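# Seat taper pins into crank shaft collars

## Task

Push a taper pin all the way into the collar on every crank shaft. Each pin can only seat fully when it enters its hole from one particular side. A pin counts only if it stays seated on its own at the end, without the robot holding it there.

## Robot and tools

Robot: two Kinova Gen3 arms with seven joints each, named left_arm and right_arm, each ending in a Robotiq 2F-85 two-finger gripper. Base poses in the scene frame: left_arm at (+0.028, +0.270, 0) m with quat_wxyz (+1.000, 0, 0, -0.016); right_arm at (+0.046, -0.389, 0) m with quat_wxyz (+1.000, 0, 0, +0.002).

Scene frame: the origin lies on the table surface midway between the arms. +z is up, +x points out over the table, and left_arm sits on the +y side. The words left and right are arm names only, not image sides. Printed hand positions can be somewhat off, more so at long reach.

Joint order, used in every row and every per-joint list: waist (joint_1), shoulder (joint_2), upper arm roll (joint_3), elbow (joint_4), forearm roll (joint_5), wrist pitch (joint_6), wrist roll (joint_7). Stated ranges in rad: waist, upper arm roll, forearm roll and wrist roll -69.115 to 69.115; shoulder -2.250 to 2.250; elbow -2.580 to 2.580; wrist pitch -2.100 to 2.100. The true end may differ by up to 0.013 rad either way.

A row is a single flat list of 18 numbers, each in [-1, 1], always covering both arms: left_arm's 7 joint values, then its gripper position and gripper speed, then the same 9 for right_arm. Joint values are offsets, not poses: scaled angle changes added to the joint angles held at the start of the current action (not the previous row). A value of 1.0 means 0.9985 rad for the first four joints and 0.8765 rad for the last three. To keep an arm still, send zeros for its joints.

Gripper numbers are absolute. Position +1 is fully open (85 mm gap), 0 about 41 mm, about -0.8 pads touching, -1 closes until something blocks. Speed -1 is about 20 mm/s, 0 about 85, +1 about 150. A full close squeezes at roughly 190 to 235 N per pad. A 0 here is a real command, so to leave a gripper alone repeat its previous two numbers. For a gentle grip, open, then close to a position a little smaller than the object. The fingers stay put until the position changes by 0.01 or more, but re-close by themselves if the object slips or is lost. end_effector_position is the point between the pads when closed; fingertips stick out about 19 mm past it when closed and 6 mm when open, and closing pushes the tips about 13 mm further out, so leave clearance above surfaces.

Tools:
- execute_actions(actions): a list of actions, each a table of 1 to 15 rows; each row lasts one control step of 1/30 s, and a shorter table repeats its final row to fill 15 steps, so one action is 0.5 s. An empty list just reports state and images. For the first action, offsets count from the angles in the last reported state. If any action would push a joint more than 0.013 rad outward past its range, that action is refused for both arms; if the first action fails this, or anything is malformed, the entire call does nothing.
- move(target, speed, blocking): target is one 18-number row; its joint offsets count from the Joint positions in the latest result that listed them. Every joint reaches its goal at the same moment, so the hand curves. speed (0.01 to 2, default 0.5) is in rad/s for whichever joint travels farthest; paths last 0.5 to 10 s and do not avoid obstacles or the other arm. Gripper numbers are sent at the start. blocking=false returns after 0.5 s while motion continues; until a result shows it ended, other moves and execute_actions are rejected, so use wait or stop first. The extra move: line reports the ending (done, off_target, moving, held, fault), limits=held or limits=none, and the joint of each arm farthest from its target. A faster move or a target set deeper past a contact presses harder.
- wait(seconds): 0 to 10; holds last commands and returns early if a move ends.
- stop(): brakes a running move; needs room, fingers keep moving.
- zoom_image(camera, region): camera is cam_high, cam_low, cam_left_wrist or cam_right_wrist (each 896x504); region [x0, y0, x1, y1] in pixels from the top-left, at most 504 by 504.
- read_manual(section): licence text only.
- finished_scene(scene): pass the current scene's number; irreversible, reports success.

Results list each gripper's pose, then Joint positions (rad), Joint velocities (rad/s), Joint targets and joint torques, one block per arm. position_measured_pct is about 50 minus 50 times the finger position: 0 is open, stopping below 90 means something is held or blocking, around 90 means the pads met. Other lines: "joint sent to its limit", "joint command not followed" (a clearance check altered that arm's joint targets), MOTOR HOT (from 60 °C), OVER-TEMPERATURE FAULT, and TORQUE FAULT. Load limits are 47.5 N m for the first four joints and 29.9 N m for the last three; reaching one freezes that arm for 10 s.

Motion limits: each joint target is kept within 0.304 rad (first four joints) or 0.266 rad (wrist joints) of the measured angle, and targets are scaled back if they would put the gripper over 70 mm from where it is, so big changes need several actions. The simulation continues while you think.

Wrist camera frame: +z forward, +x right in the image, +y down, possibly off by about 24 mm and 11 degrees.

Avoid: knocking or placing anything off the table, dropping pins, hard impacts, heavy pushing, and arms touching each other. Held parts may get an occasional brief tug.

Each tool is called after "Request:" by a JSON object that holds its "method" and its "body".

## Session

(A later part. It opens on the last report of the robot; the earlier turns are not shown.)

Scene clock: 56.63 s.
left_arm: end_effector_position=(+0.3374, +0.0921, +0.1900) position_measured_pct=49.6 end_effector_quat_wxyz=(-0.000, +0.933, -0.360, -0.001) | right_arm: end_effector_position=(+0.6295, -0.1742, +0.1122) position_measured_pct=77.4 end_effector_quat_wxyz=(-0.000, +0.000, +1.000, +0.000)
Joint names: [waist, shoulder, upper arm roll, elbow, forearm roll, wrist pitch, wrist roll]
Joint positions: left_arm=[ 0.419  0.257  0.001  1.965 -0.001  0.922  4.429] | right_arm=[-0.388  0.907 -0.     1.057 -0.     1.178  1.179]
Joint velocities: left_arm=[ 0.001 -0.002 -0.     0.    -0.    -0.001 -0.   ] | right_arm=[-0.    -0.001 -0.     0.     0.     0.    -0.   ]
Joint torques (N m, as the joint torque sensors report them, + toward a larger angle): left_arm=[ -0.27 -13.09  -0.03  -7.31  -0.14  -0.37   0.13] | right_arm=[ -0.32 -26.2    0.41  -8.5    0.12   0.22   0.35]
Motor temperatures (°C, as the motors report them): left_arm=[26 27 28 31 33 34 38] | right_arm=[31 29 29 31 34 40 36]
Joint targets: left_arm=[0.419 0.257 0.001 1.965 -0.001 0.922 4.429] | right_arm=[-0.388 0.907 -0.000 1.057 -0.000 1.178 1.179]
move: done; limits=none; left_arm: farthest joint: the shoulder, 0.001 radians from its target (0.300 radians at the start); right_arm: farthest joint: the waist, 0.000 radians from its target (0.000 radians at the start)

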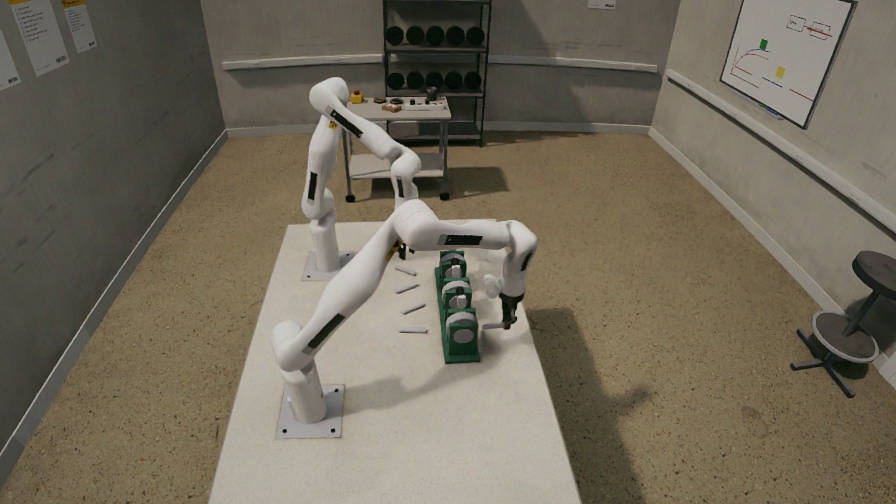

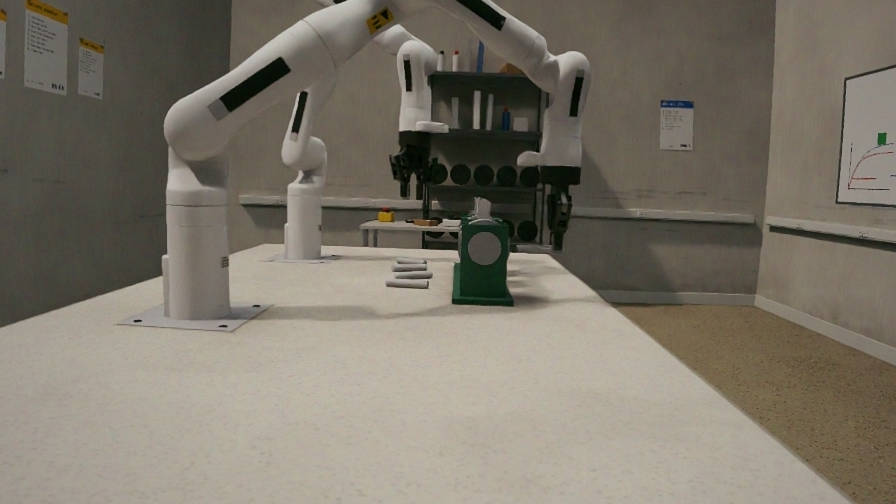

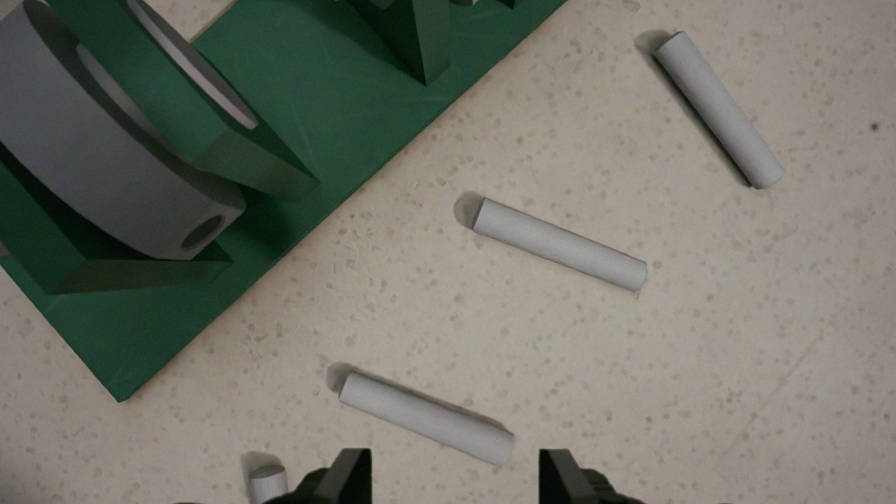

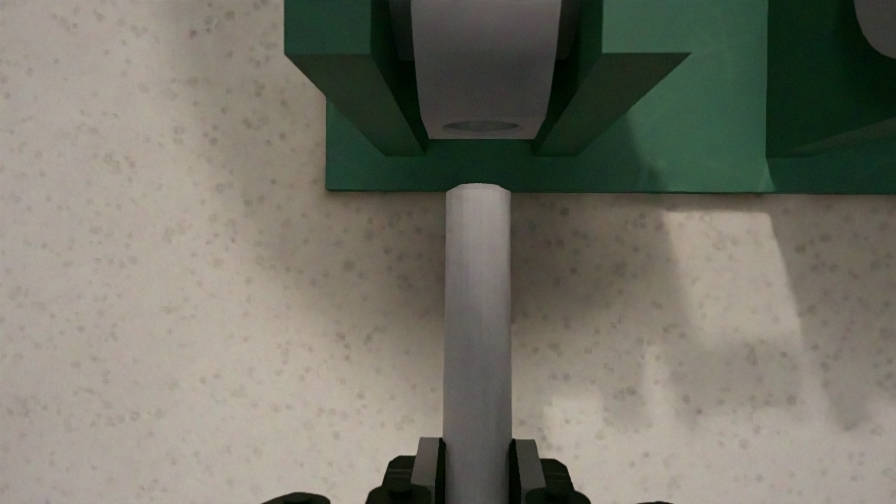

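Request:
{"method": "zoom_image", "body": {"camera": "cam_low", "region": [440,190,600,280]}}

Request:
{"method": "zoom_image", "body": {"camera": "cam_left_wrist", "region": [310,20,810,500]}}

Region (440, 190, 600, 280) of cam_low's 896x504 image, scaled by 3.150, with more detail than that image has; it fills the top 284 rows of this view, and the rest is white.

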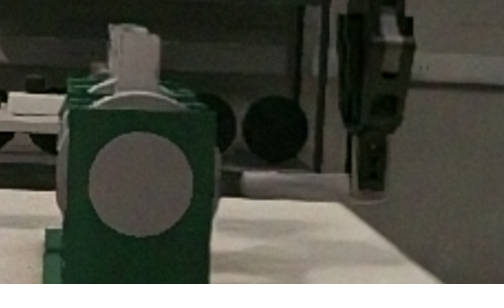

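Region (310, 20, 810, 500) of cam_left_wrist's 896x504 image, scaled by 1.008; it fills the top 484 rows of this view, and the rest is white.

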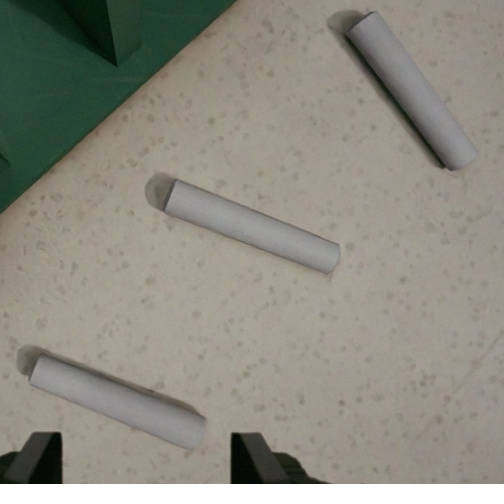

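Request:
{"method": "move", "body": {"target": [0.011,0.03,0,0.14,0,-0.195,1,0,1,-0.0115,-0.033,0,0.0715,0,-0.044,-0.013,-1,0.5], "speed": 1.0}}

Scene clock: 58.63 s.
left_arm: end_effector_position=(+0.3146, +0.0991, +0.1471) position_measured_pct=49.6 end_effector_quat_wxyz=(-0.000, +0.998, +0.065, -0.000) | right_arm: end_effector_position=(+0.6148, -0.1729, +0.1121) position_measured_pct=77.4 end_effector_quat_wxyz=(+0.000, +0.000, +1.000, +0.000)
Joint names: [waist, shoulder, upper arm roll, elbow, forearm roll, wrist pitch, wrist roll]
Joint positions: left_arm=[ 0.43   0.287  0.001  2.104 -0.001  0.751  5.306] | right_arm=[-0.4    0.874 -0.     1.129 -0.     1.139  1.168]
Joint velocities: left_arm=[ 0.    -0.    -0.    -0.     0.     0.001  0.   ] | right_arm=[-0.    -0.001 -0.001  0.001  0.     0.001 -0.   ]
Joint torques (N m, as the joint torque sensors report them, + toward a larger angle): left_arm=[ -0.13 -12.24  -0.66  -6.78  -0.26  -0.31  -0.29] | right_arm=[ -0.5  -25.12   0.54  -7.75  -0.04   0.27   0.01]
Motor temperatures (°C, as the motors report them): left_arm=[26 27 28 31 33 34 38] | right_arm=[31 30 29 31 34 40 36]
Joint targets: left_arm=[0.430 0.287 0.001 2.104 -0.001 0.751 5.306] | right_arm=[-0.400 0.874 -0.000 1.129 -0.000 1.139 1.168]
move: done; limits=none; left_arm: farthest joint: the waist, 0.000 radians from its target (0.011 radians at the start); right_arm: farthest joint: the wrist pitch, 0.001 radians from its target (0.038 radians at the start)

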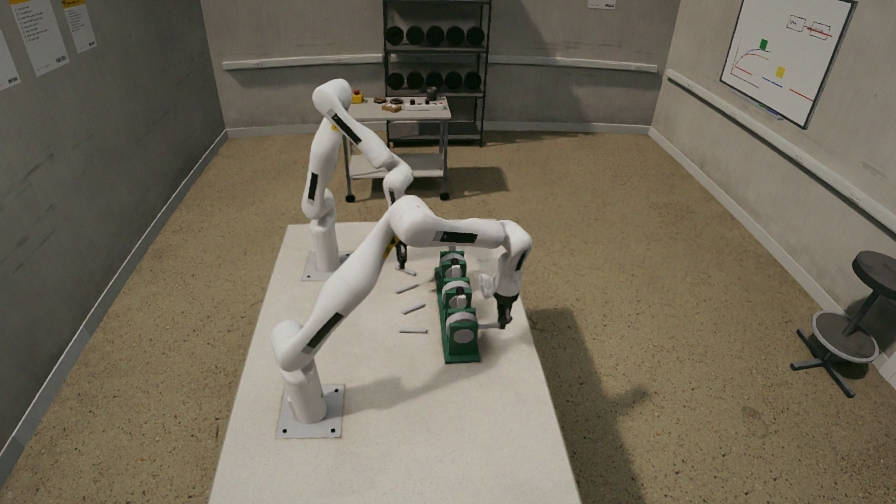

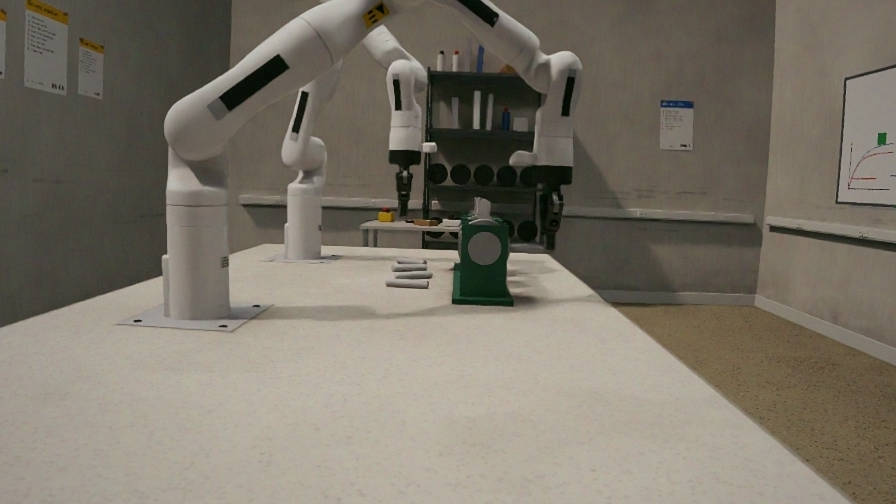

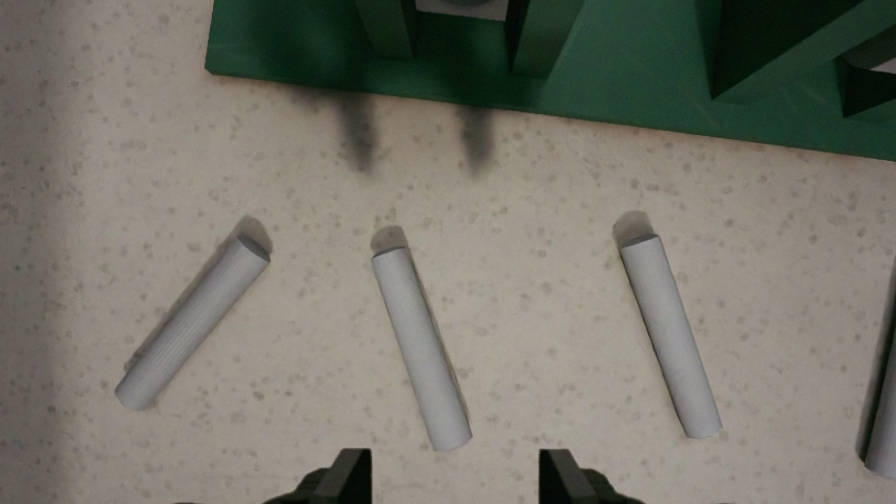

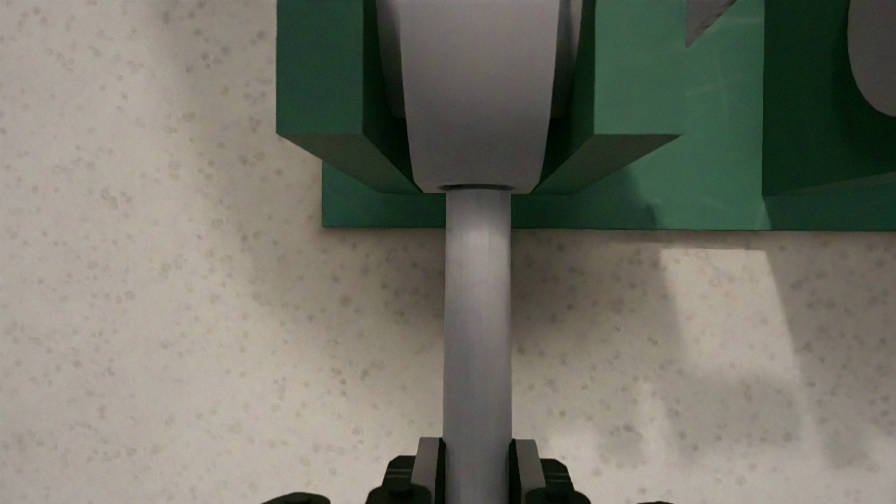

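Request:
{"method": "move", "body": {"target": [0,0.0856,0,0.0996,0,-0.2115,0.3765,0,1,-0.016,-0.0535,0,0.112,0,-0.067,-0.019,-1,0.5], "speed": 0.4}}

Scene clock: 60.03 s.
left_arm: end_effector_position=(+0.3041, +0.1043, +0.1001) position_measured_pct=49.6 end_effector_quat_wxyz=(-0.000, +0.974, +0.228, -0.000) | right_arm: end_effector_position=(+0.5914, -0.1736, +0.1136) position_measured_pct=77.4 end_effector_quat_wxyz=(+0.002, +0.001, +1.000, +0.000)
Joint names: [waist, shoulder, upper arm roll, elbow, forearm roll, wrist pitch, wrist roll]
Joint positions: left_arm=[ 0.43   0.372  0.001  2.204 -0.001  0.566  5.636] | right_arm=[-0.415  0.819  0.     1.239  0.     1.08   1.151]
Joint velocities: left_arm=[ 0.001  0.002  0.001  0.001  0.    -0.    -0.   ] | right_arm=[-0.001  0.001 -0.001  0.003 -0.    -0.     0.   ]
Joint torques (N m, as the joint torque sensors report them, + toward a larger angle): left_arm=[ -0.71 -12.54   0.07  -4.91  -0.1   -0.1   -0.08] | right_arm=[ -0.58 -22.39  -0.24  -6.51  -0.39   0.33  -0.02]
Motor temperatures (°C, as the motors report them): left_arm=[26 27 28 31 33 34 38] | right_arm=[31 30 29 31 34 40 36]
Joint targets: left_arm=[0.430 0.373 0.001 2.204 -0.001 0.566 5.636] | right_arm=[-0.416 0.820 -0.000 1.240 -0.000 1.080 1.151]
move: done; limits=none; left_arm: farthest joint: the waist, 0.000 radians from its target (0.000 radians at the start); right_arm: farthest joint: the shoulder, 0.002 radians from its target (0.053 radians at the start)

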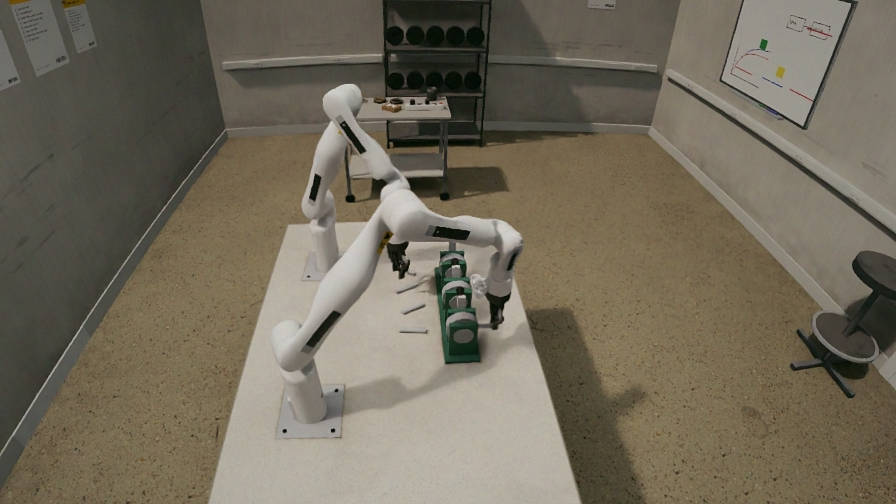

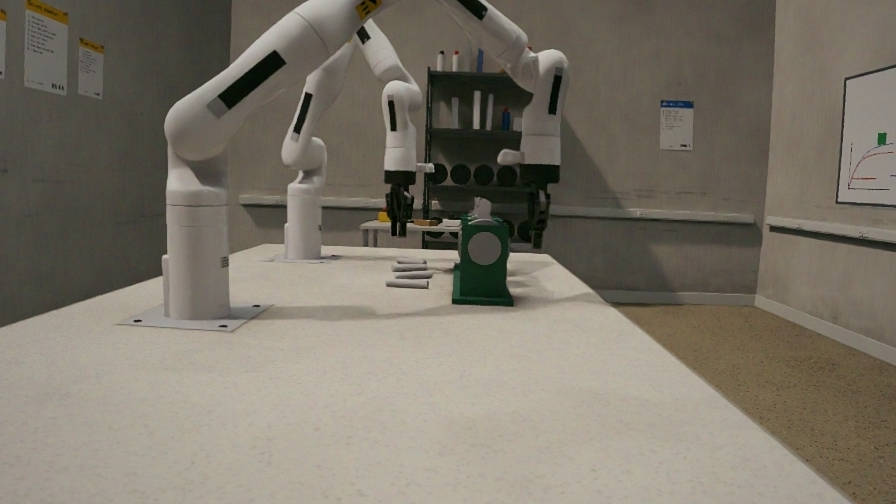

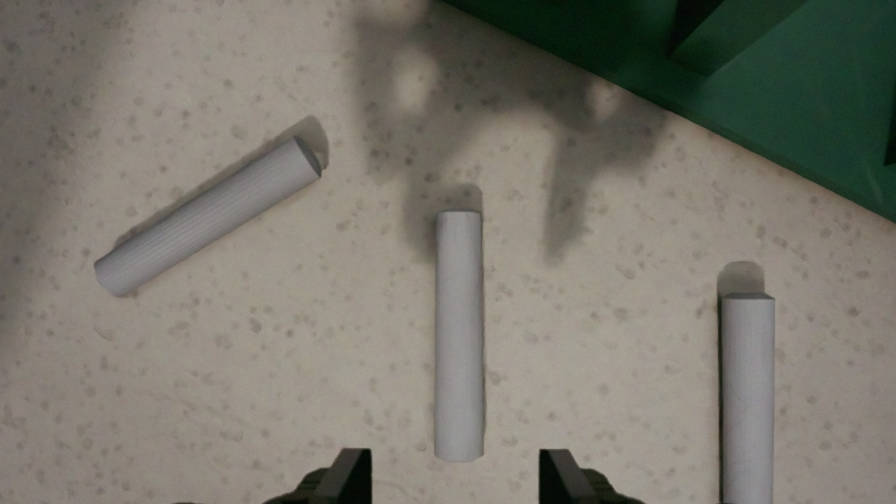

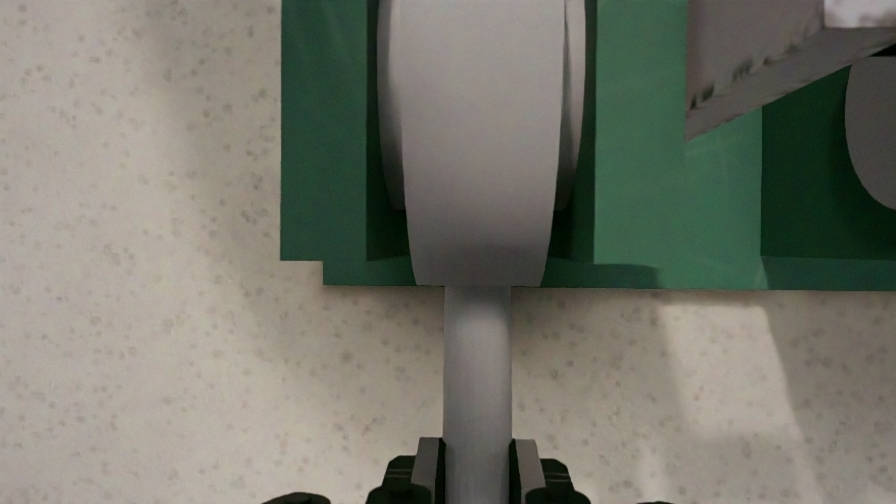

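Request:
{"method": "move", "body": {"target": [0,0.2155,0,0.0652,0,-0.3207,0,0,1,-0.021,-0.0556,0,0.117,0,-0.066,-0.024,-1,0.5], "speed": 0.33}}

Scene clock: 62.90 s.
left_arm: end_effector_position=(+0.3045, +0.1040, +0.0222) position_measured_pct=49.6 end_effector_quat_wxyz=(+0.000, +0.974, +0.228, +0.000) | right_arm: end_effector_position=(+0.5631, -0.1737, +0.1141) position_measured_pct=77.4 end_effector_quat_wxyz=(+0.001, +0.001, +1.000, +0.000)
Joint names: [waist, shoulder, upper arm roll, elbow, forearm roll, wrist pitch, wrist roll]
Joint positions: left_arm=[ 0.43   0.587  0.001  2.269 -0.001  0.285  5.636] | right_arm=[-0.436  0.763  0.001  1.355  0.     1.021  1.13 ]
Joint velocities: left_arm=[ 0.     0.003 -0.001  0.    -0.     0.001  0.   ] | right_arm=[-0.    -0.002 -0.001  0.002  0.    -0.     0.   ]
Joint torques (N m, as the joint torque sensors report them, + toward a larger angle): left_arm=[ -0.57 -14.16   0.06  -2.93   0.02   0.05  -0.12] | right_arm=[ -0.48 -21.81   0.27  -6.95   0.13   0.46  -0.02]
Motor temperatures (°C, as the motors report them): left_arm=[26 27 28 31 33 34 38] | right_arm=[31 30 29 31 34 40 36]
Joint targets: left_arm=[0.430 0.587 0.001 2.269 -0.001 0.285 5.636] | right_arm=[-0.436 0.764 0.000 1.356 0.000 1.022 1.130]
move: done; limits=none; left_arm: farthest joint: the waist, 0.000 radians from its target (0.000 radians at the start); right_arm: farthest joint: the shoulder, 0.001 radians from its target (0.056 radians at the start)

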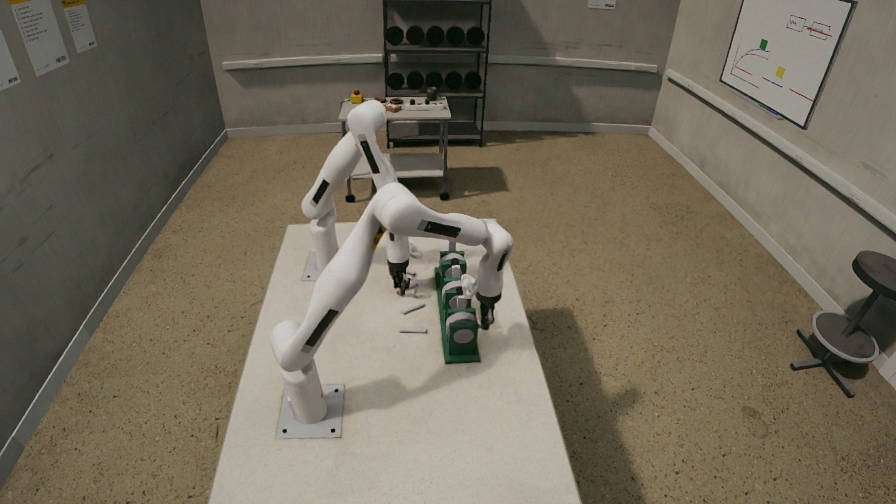

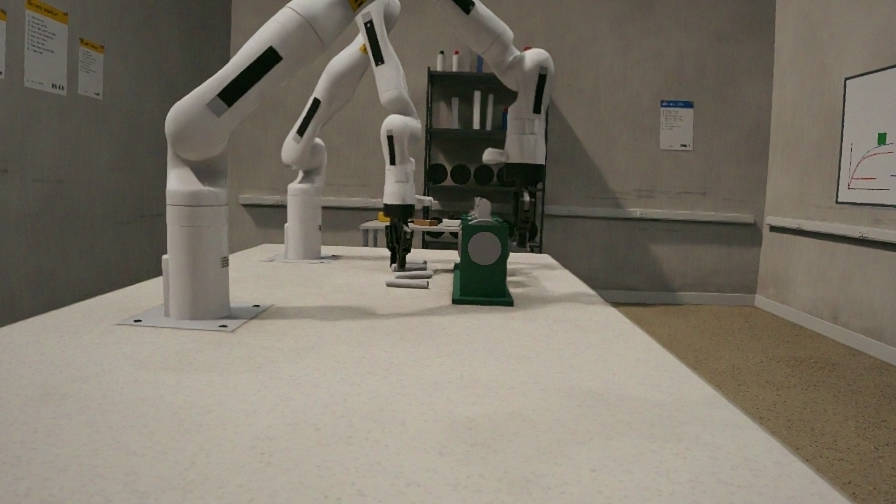

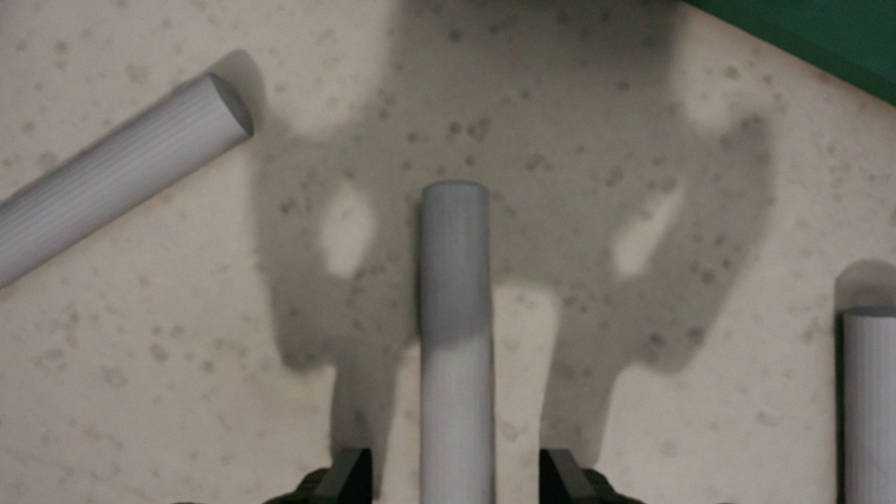

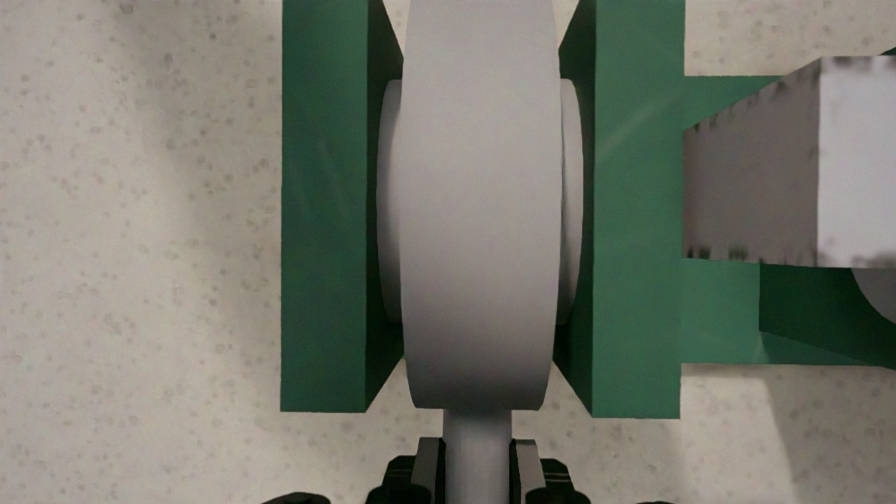

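Request:
{"method": "execute_actions", "body": {"actions": [[[0,0,0,0,0,0,0,-1,0.5,0,0,0,0,0,0,0,-0.15,1]]]}}

Request:
{"method": "move", "body": {"target": [-0.04,-0.2,0,-0.1,0,0.342,-0.25,-1,0.5,0.031,0.189,0,-0.396,0,0.386,0.036,-0.15,1], "speed": 0.5}}

Scene clock: 63.93 s.
left_arm: end_effector_position=(+0.3046, +0.1039, +0.0226) position_measured_pct=77.0 end_effector_quat_wxyz=(+0.000, +0.974, +0.228, +0.000) | right_arm: end_effector_position=(+0.5631, -0.1737, +0.1141) position_measured_pct=57.5 end_effector_quat_wxyz=(+0.001, +0.001, +1.000, +0.000)
Joint names: [waist, shoulder, upper arm roll, elbow, forearm roll, wrist pitch, wrist roll]
Joint positions: left_arm=[ 0.43   0.586  0.001  2.269 -0.001  0.286  5.636] | right_arm=[-0.436  0.763  0.001  1.355  0.     1.021  1.13 ]
Joint velocities: left_arm=[-0.001  0.001 -0.     0.     0.     0.     0.   ] | right_arm=[-0.    -0.     0.     0.001 -0.    -0.001 -0.   ]
Joint torques (N m, as the joint torque sensors report them, + toward a larger angle): left_arm=[ -0.54 -13.2   -0.22  -3.44  -0.26  -0.51   0.05] | right_arm=[ -0.35 -22.48   0.55  -7.67  -0.07   0.3    0.08]
Motor temperatures (°C, as the motors report them): left_arm=[26 27 28 31 33 34 38] | right_arm=[31 30 29 31 34 40 36]
Joint targets: left_arm=[0.430 0.587 0.001 2.269 -0.001 0.285 5.636] | right_arm=[-0.436 0.763 0.001 1.355 0.000 1.021 1.130]

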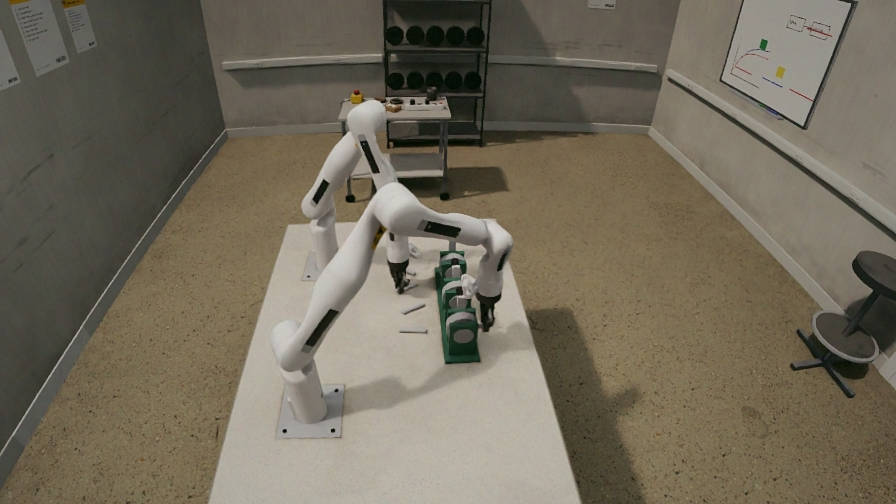

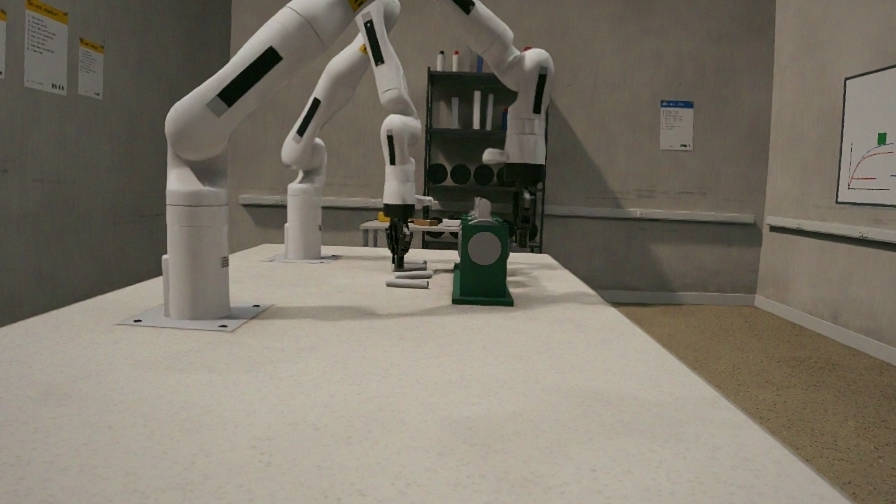

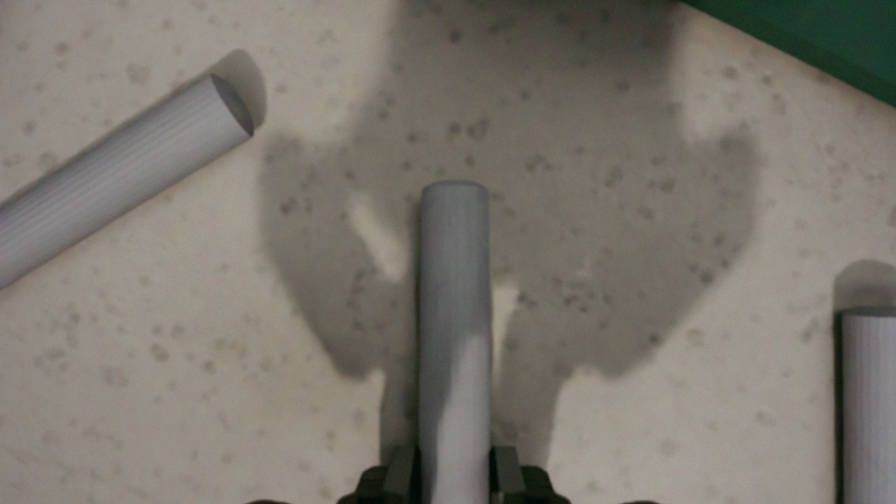

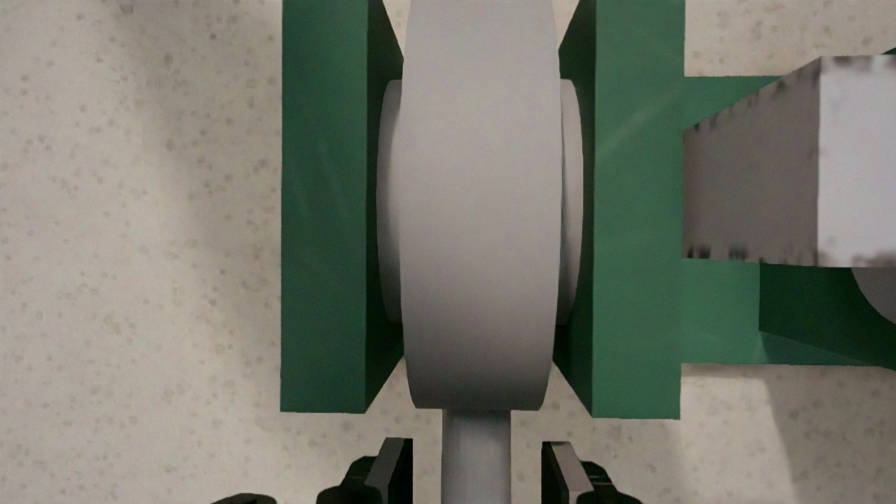

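Scene clock: 65.23 s.
left_arm: end_effector_position=(+0.3208, +0.1108, +0.1014) position_measured_pct=77.0 end_effector_quat_wxyz=(+0.000, +0.990, +0.140, +0.000) | right_arm: end_effector_position=(+0.6052, -0.1744, +0.1155) position_measured_pct=57.5 end_effector_quat_wxyz=(-0.059, +0.001, +0.998, -0.026)
Joint names: [waist, shoulder, upper arm roll, elbow, forearm roll, wrist pitch, wrist roll]
Joint positions: left_arm=[ 0.39   0.386  0.001  2.169 -0.001  0.585  5.417] | right_arm=[-0.405  0.951  0.001  0.96   0.     1.36   1.162]
Joint velocities: left_arm=[-0.001 -0.002  0.    -0.    -0.     0.001 -0.   ] | right_arm=[ 0.     0.003  0.     0.001  0.     0.001 -0.   ]
Joint torques (N m, as the joint torque sensors report them, + toward a larger angle): left_arm=[ -0.36 -14.09  -0.2   -6.03   0.18  -0.05   0.17] | right_arm=[ -0.37 -25.51   0.72  -7.86   0.13   0.42   0.06]
Motor temperatures (°C, as the motors report them): left_arm=[26 27 28 31 33 34 38] | right_arm=[31 30 29 31 34 40 36]
Joint targets: left_arm=[0.390 0.386 0.001 2.169 -0.001 0.585 5.417] | right_arm=[-0.405 0.952 0.001 0.960 0.000 1.360 1.162]
move: done; limits=none; left_arm: farthest joint: the wrist pitch, 0.001 radians from its target (0.300 radians at the start); right_arm: farthest joint: the waist, 0.000 radians from its target (0.031 radians at the start)

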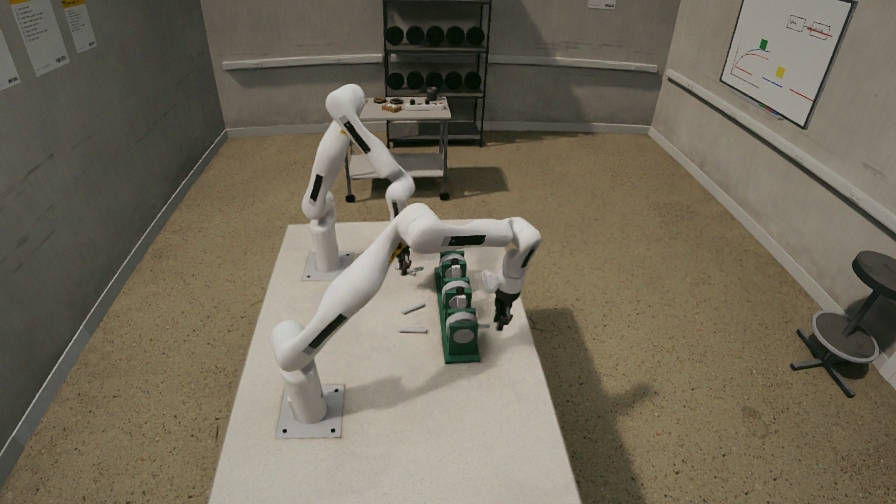

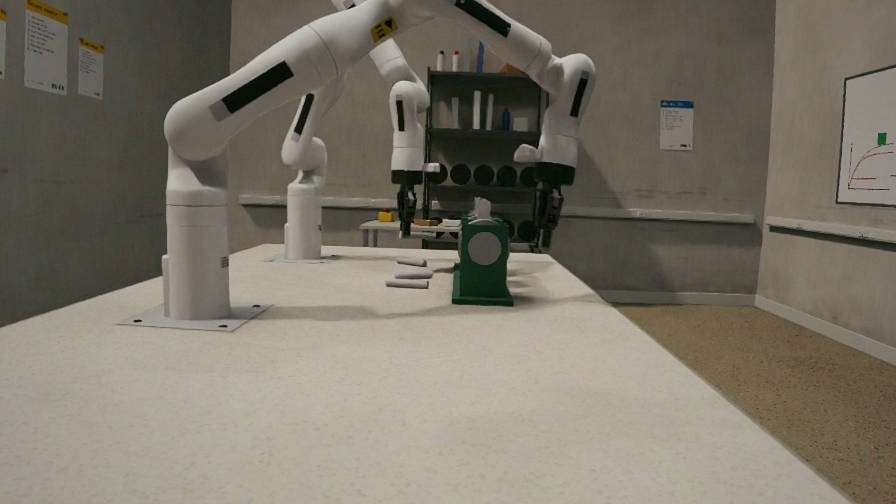

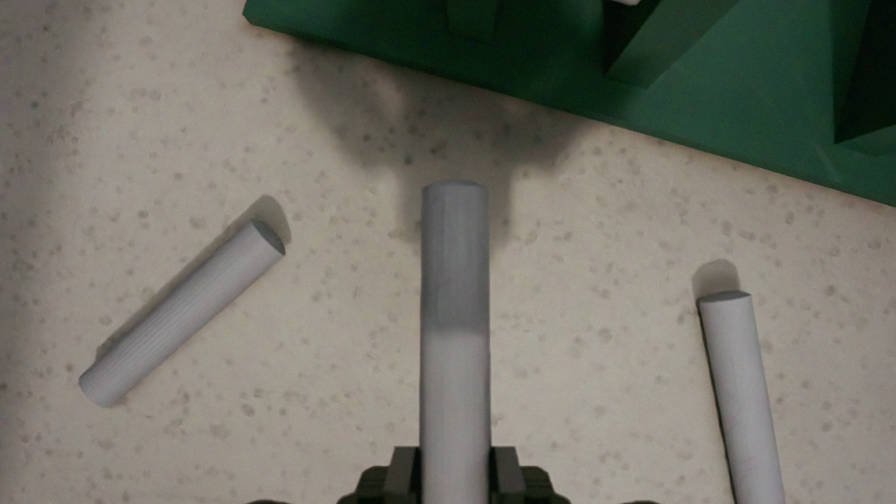

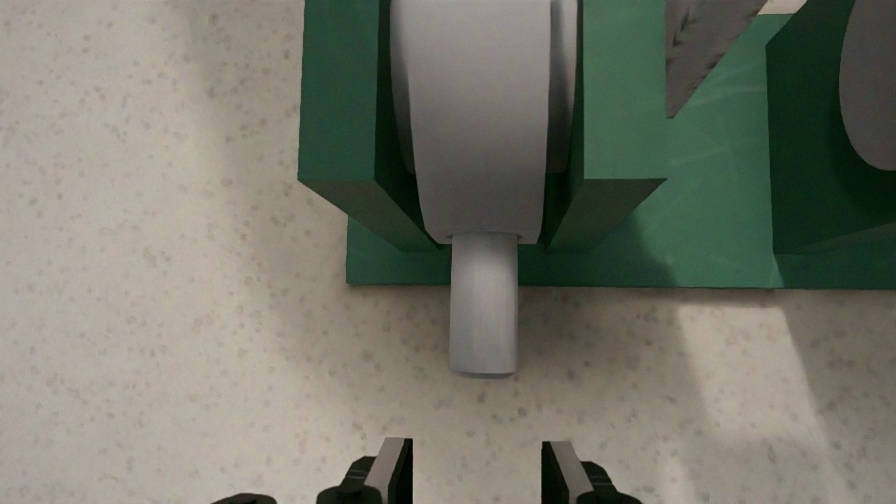

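Request:
{"method": "move", "body": {"target": [-0.057,0.040,0,-0.1326,0,0.107,-0.387,-1,0.5,-0.0455,-0.1346,0,0.289,0,-0.175,-0.05,-1,1], "speed": 0.25}}

Scene clock: 67.20 s.
left_arm: end_effector_position=(+0.3653, +0.1139, +0.1119) position_measured_pct=77.0 end_effector_quat_wxyz=(-0.000, +1.000, -0.001, -0.000) | right_arm: end_effector_position=(+0.5549, -0.1735, +0.1192) position_measured_pct=91.7 end_effector_quat_wxyz=(-0.045, +0.002, +0.999, -0.025)
Joint names: [waist, shoulder, upper arm roll, elbow, forearm roll, wrist pitch, wrist roll]
Joint positions: left_arm=[ 0.333  0.426  0.001  2.037 -0.001  0.679  5.078] | right_arm=[-0.447  0.813  0.004  1.238  0.004  1.194  1.118]
Joint velocities: left_arm=[-0.     0.001  0.     0.    -0.     0.     0.   ] | right_arm=[-0.    -0.002 -0.002  0.003 -0.    -0.    -0.   ]
Joint torques (N m, as the joint torque sensors report them, + toward a larger angle): left_arm=[  0.32 -15.03   0.13  -6.24  -0.23  -0.57  -0.24] | right_arm=[ -2.7  -21.36  -2.11   0.38  -1.42   5.81   0.11]
Motor temperatures (°C, as the motors report them): left_arm=[26 27 28 31 33 34 38] | right_arm=[31 30 29 31 34 40 36]
Joint targets: left_arm=[0.333 0.426 0.001 2.037 -0.001 0.679 5.078] | right_arm=[-0.450 0.817 0.001 1.248 0.000 1.206 1.118]
move: off_target (right_arm); limits=none; left_arm: farthest joint: the waist, 0.000 radians from its target (0.057 radians at the start); right_arm: farthest joint: the wrist pitch, 0.012 radians from its target (0.153 radians at the start)

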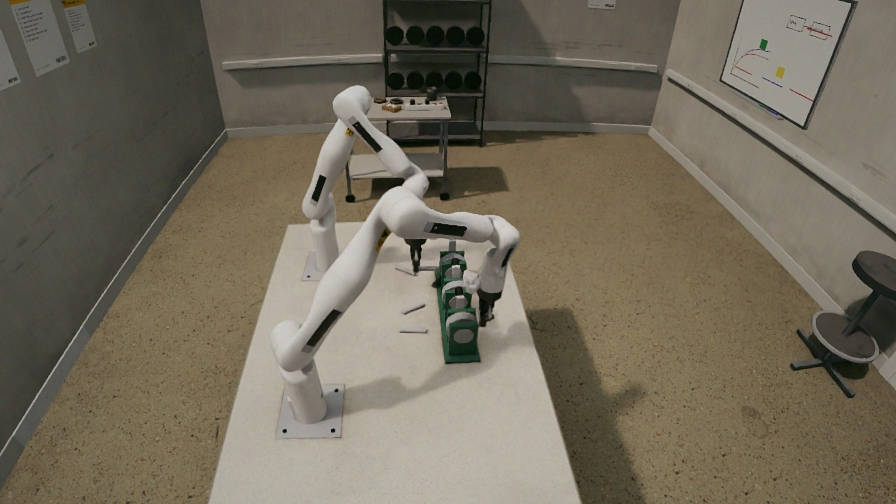

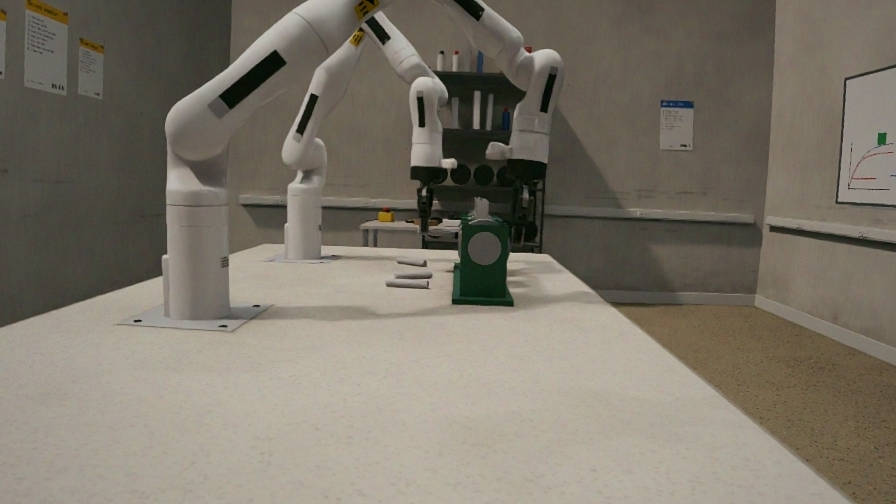

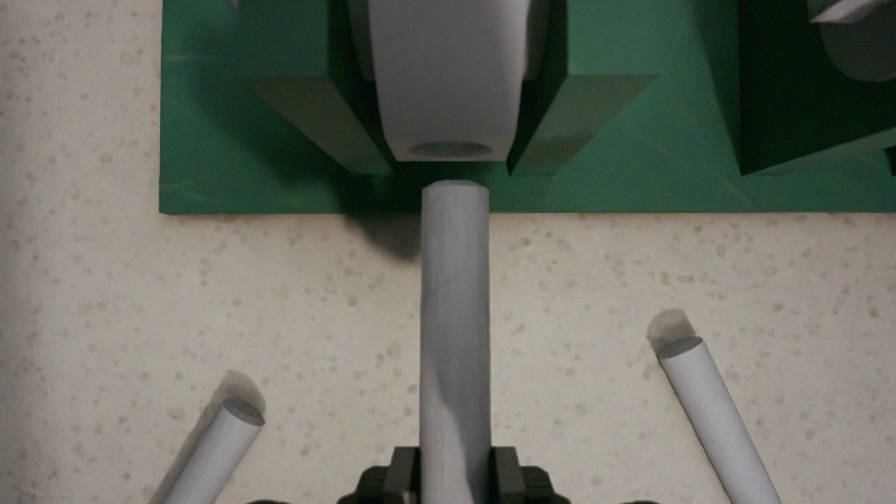

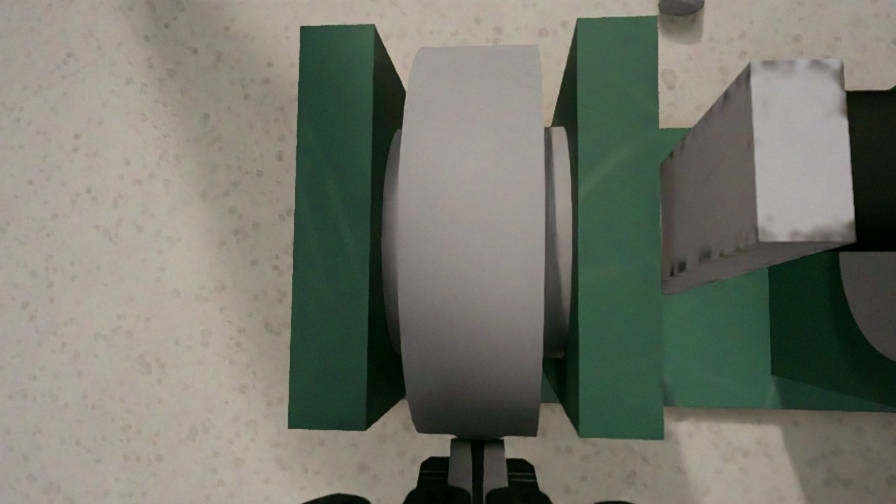

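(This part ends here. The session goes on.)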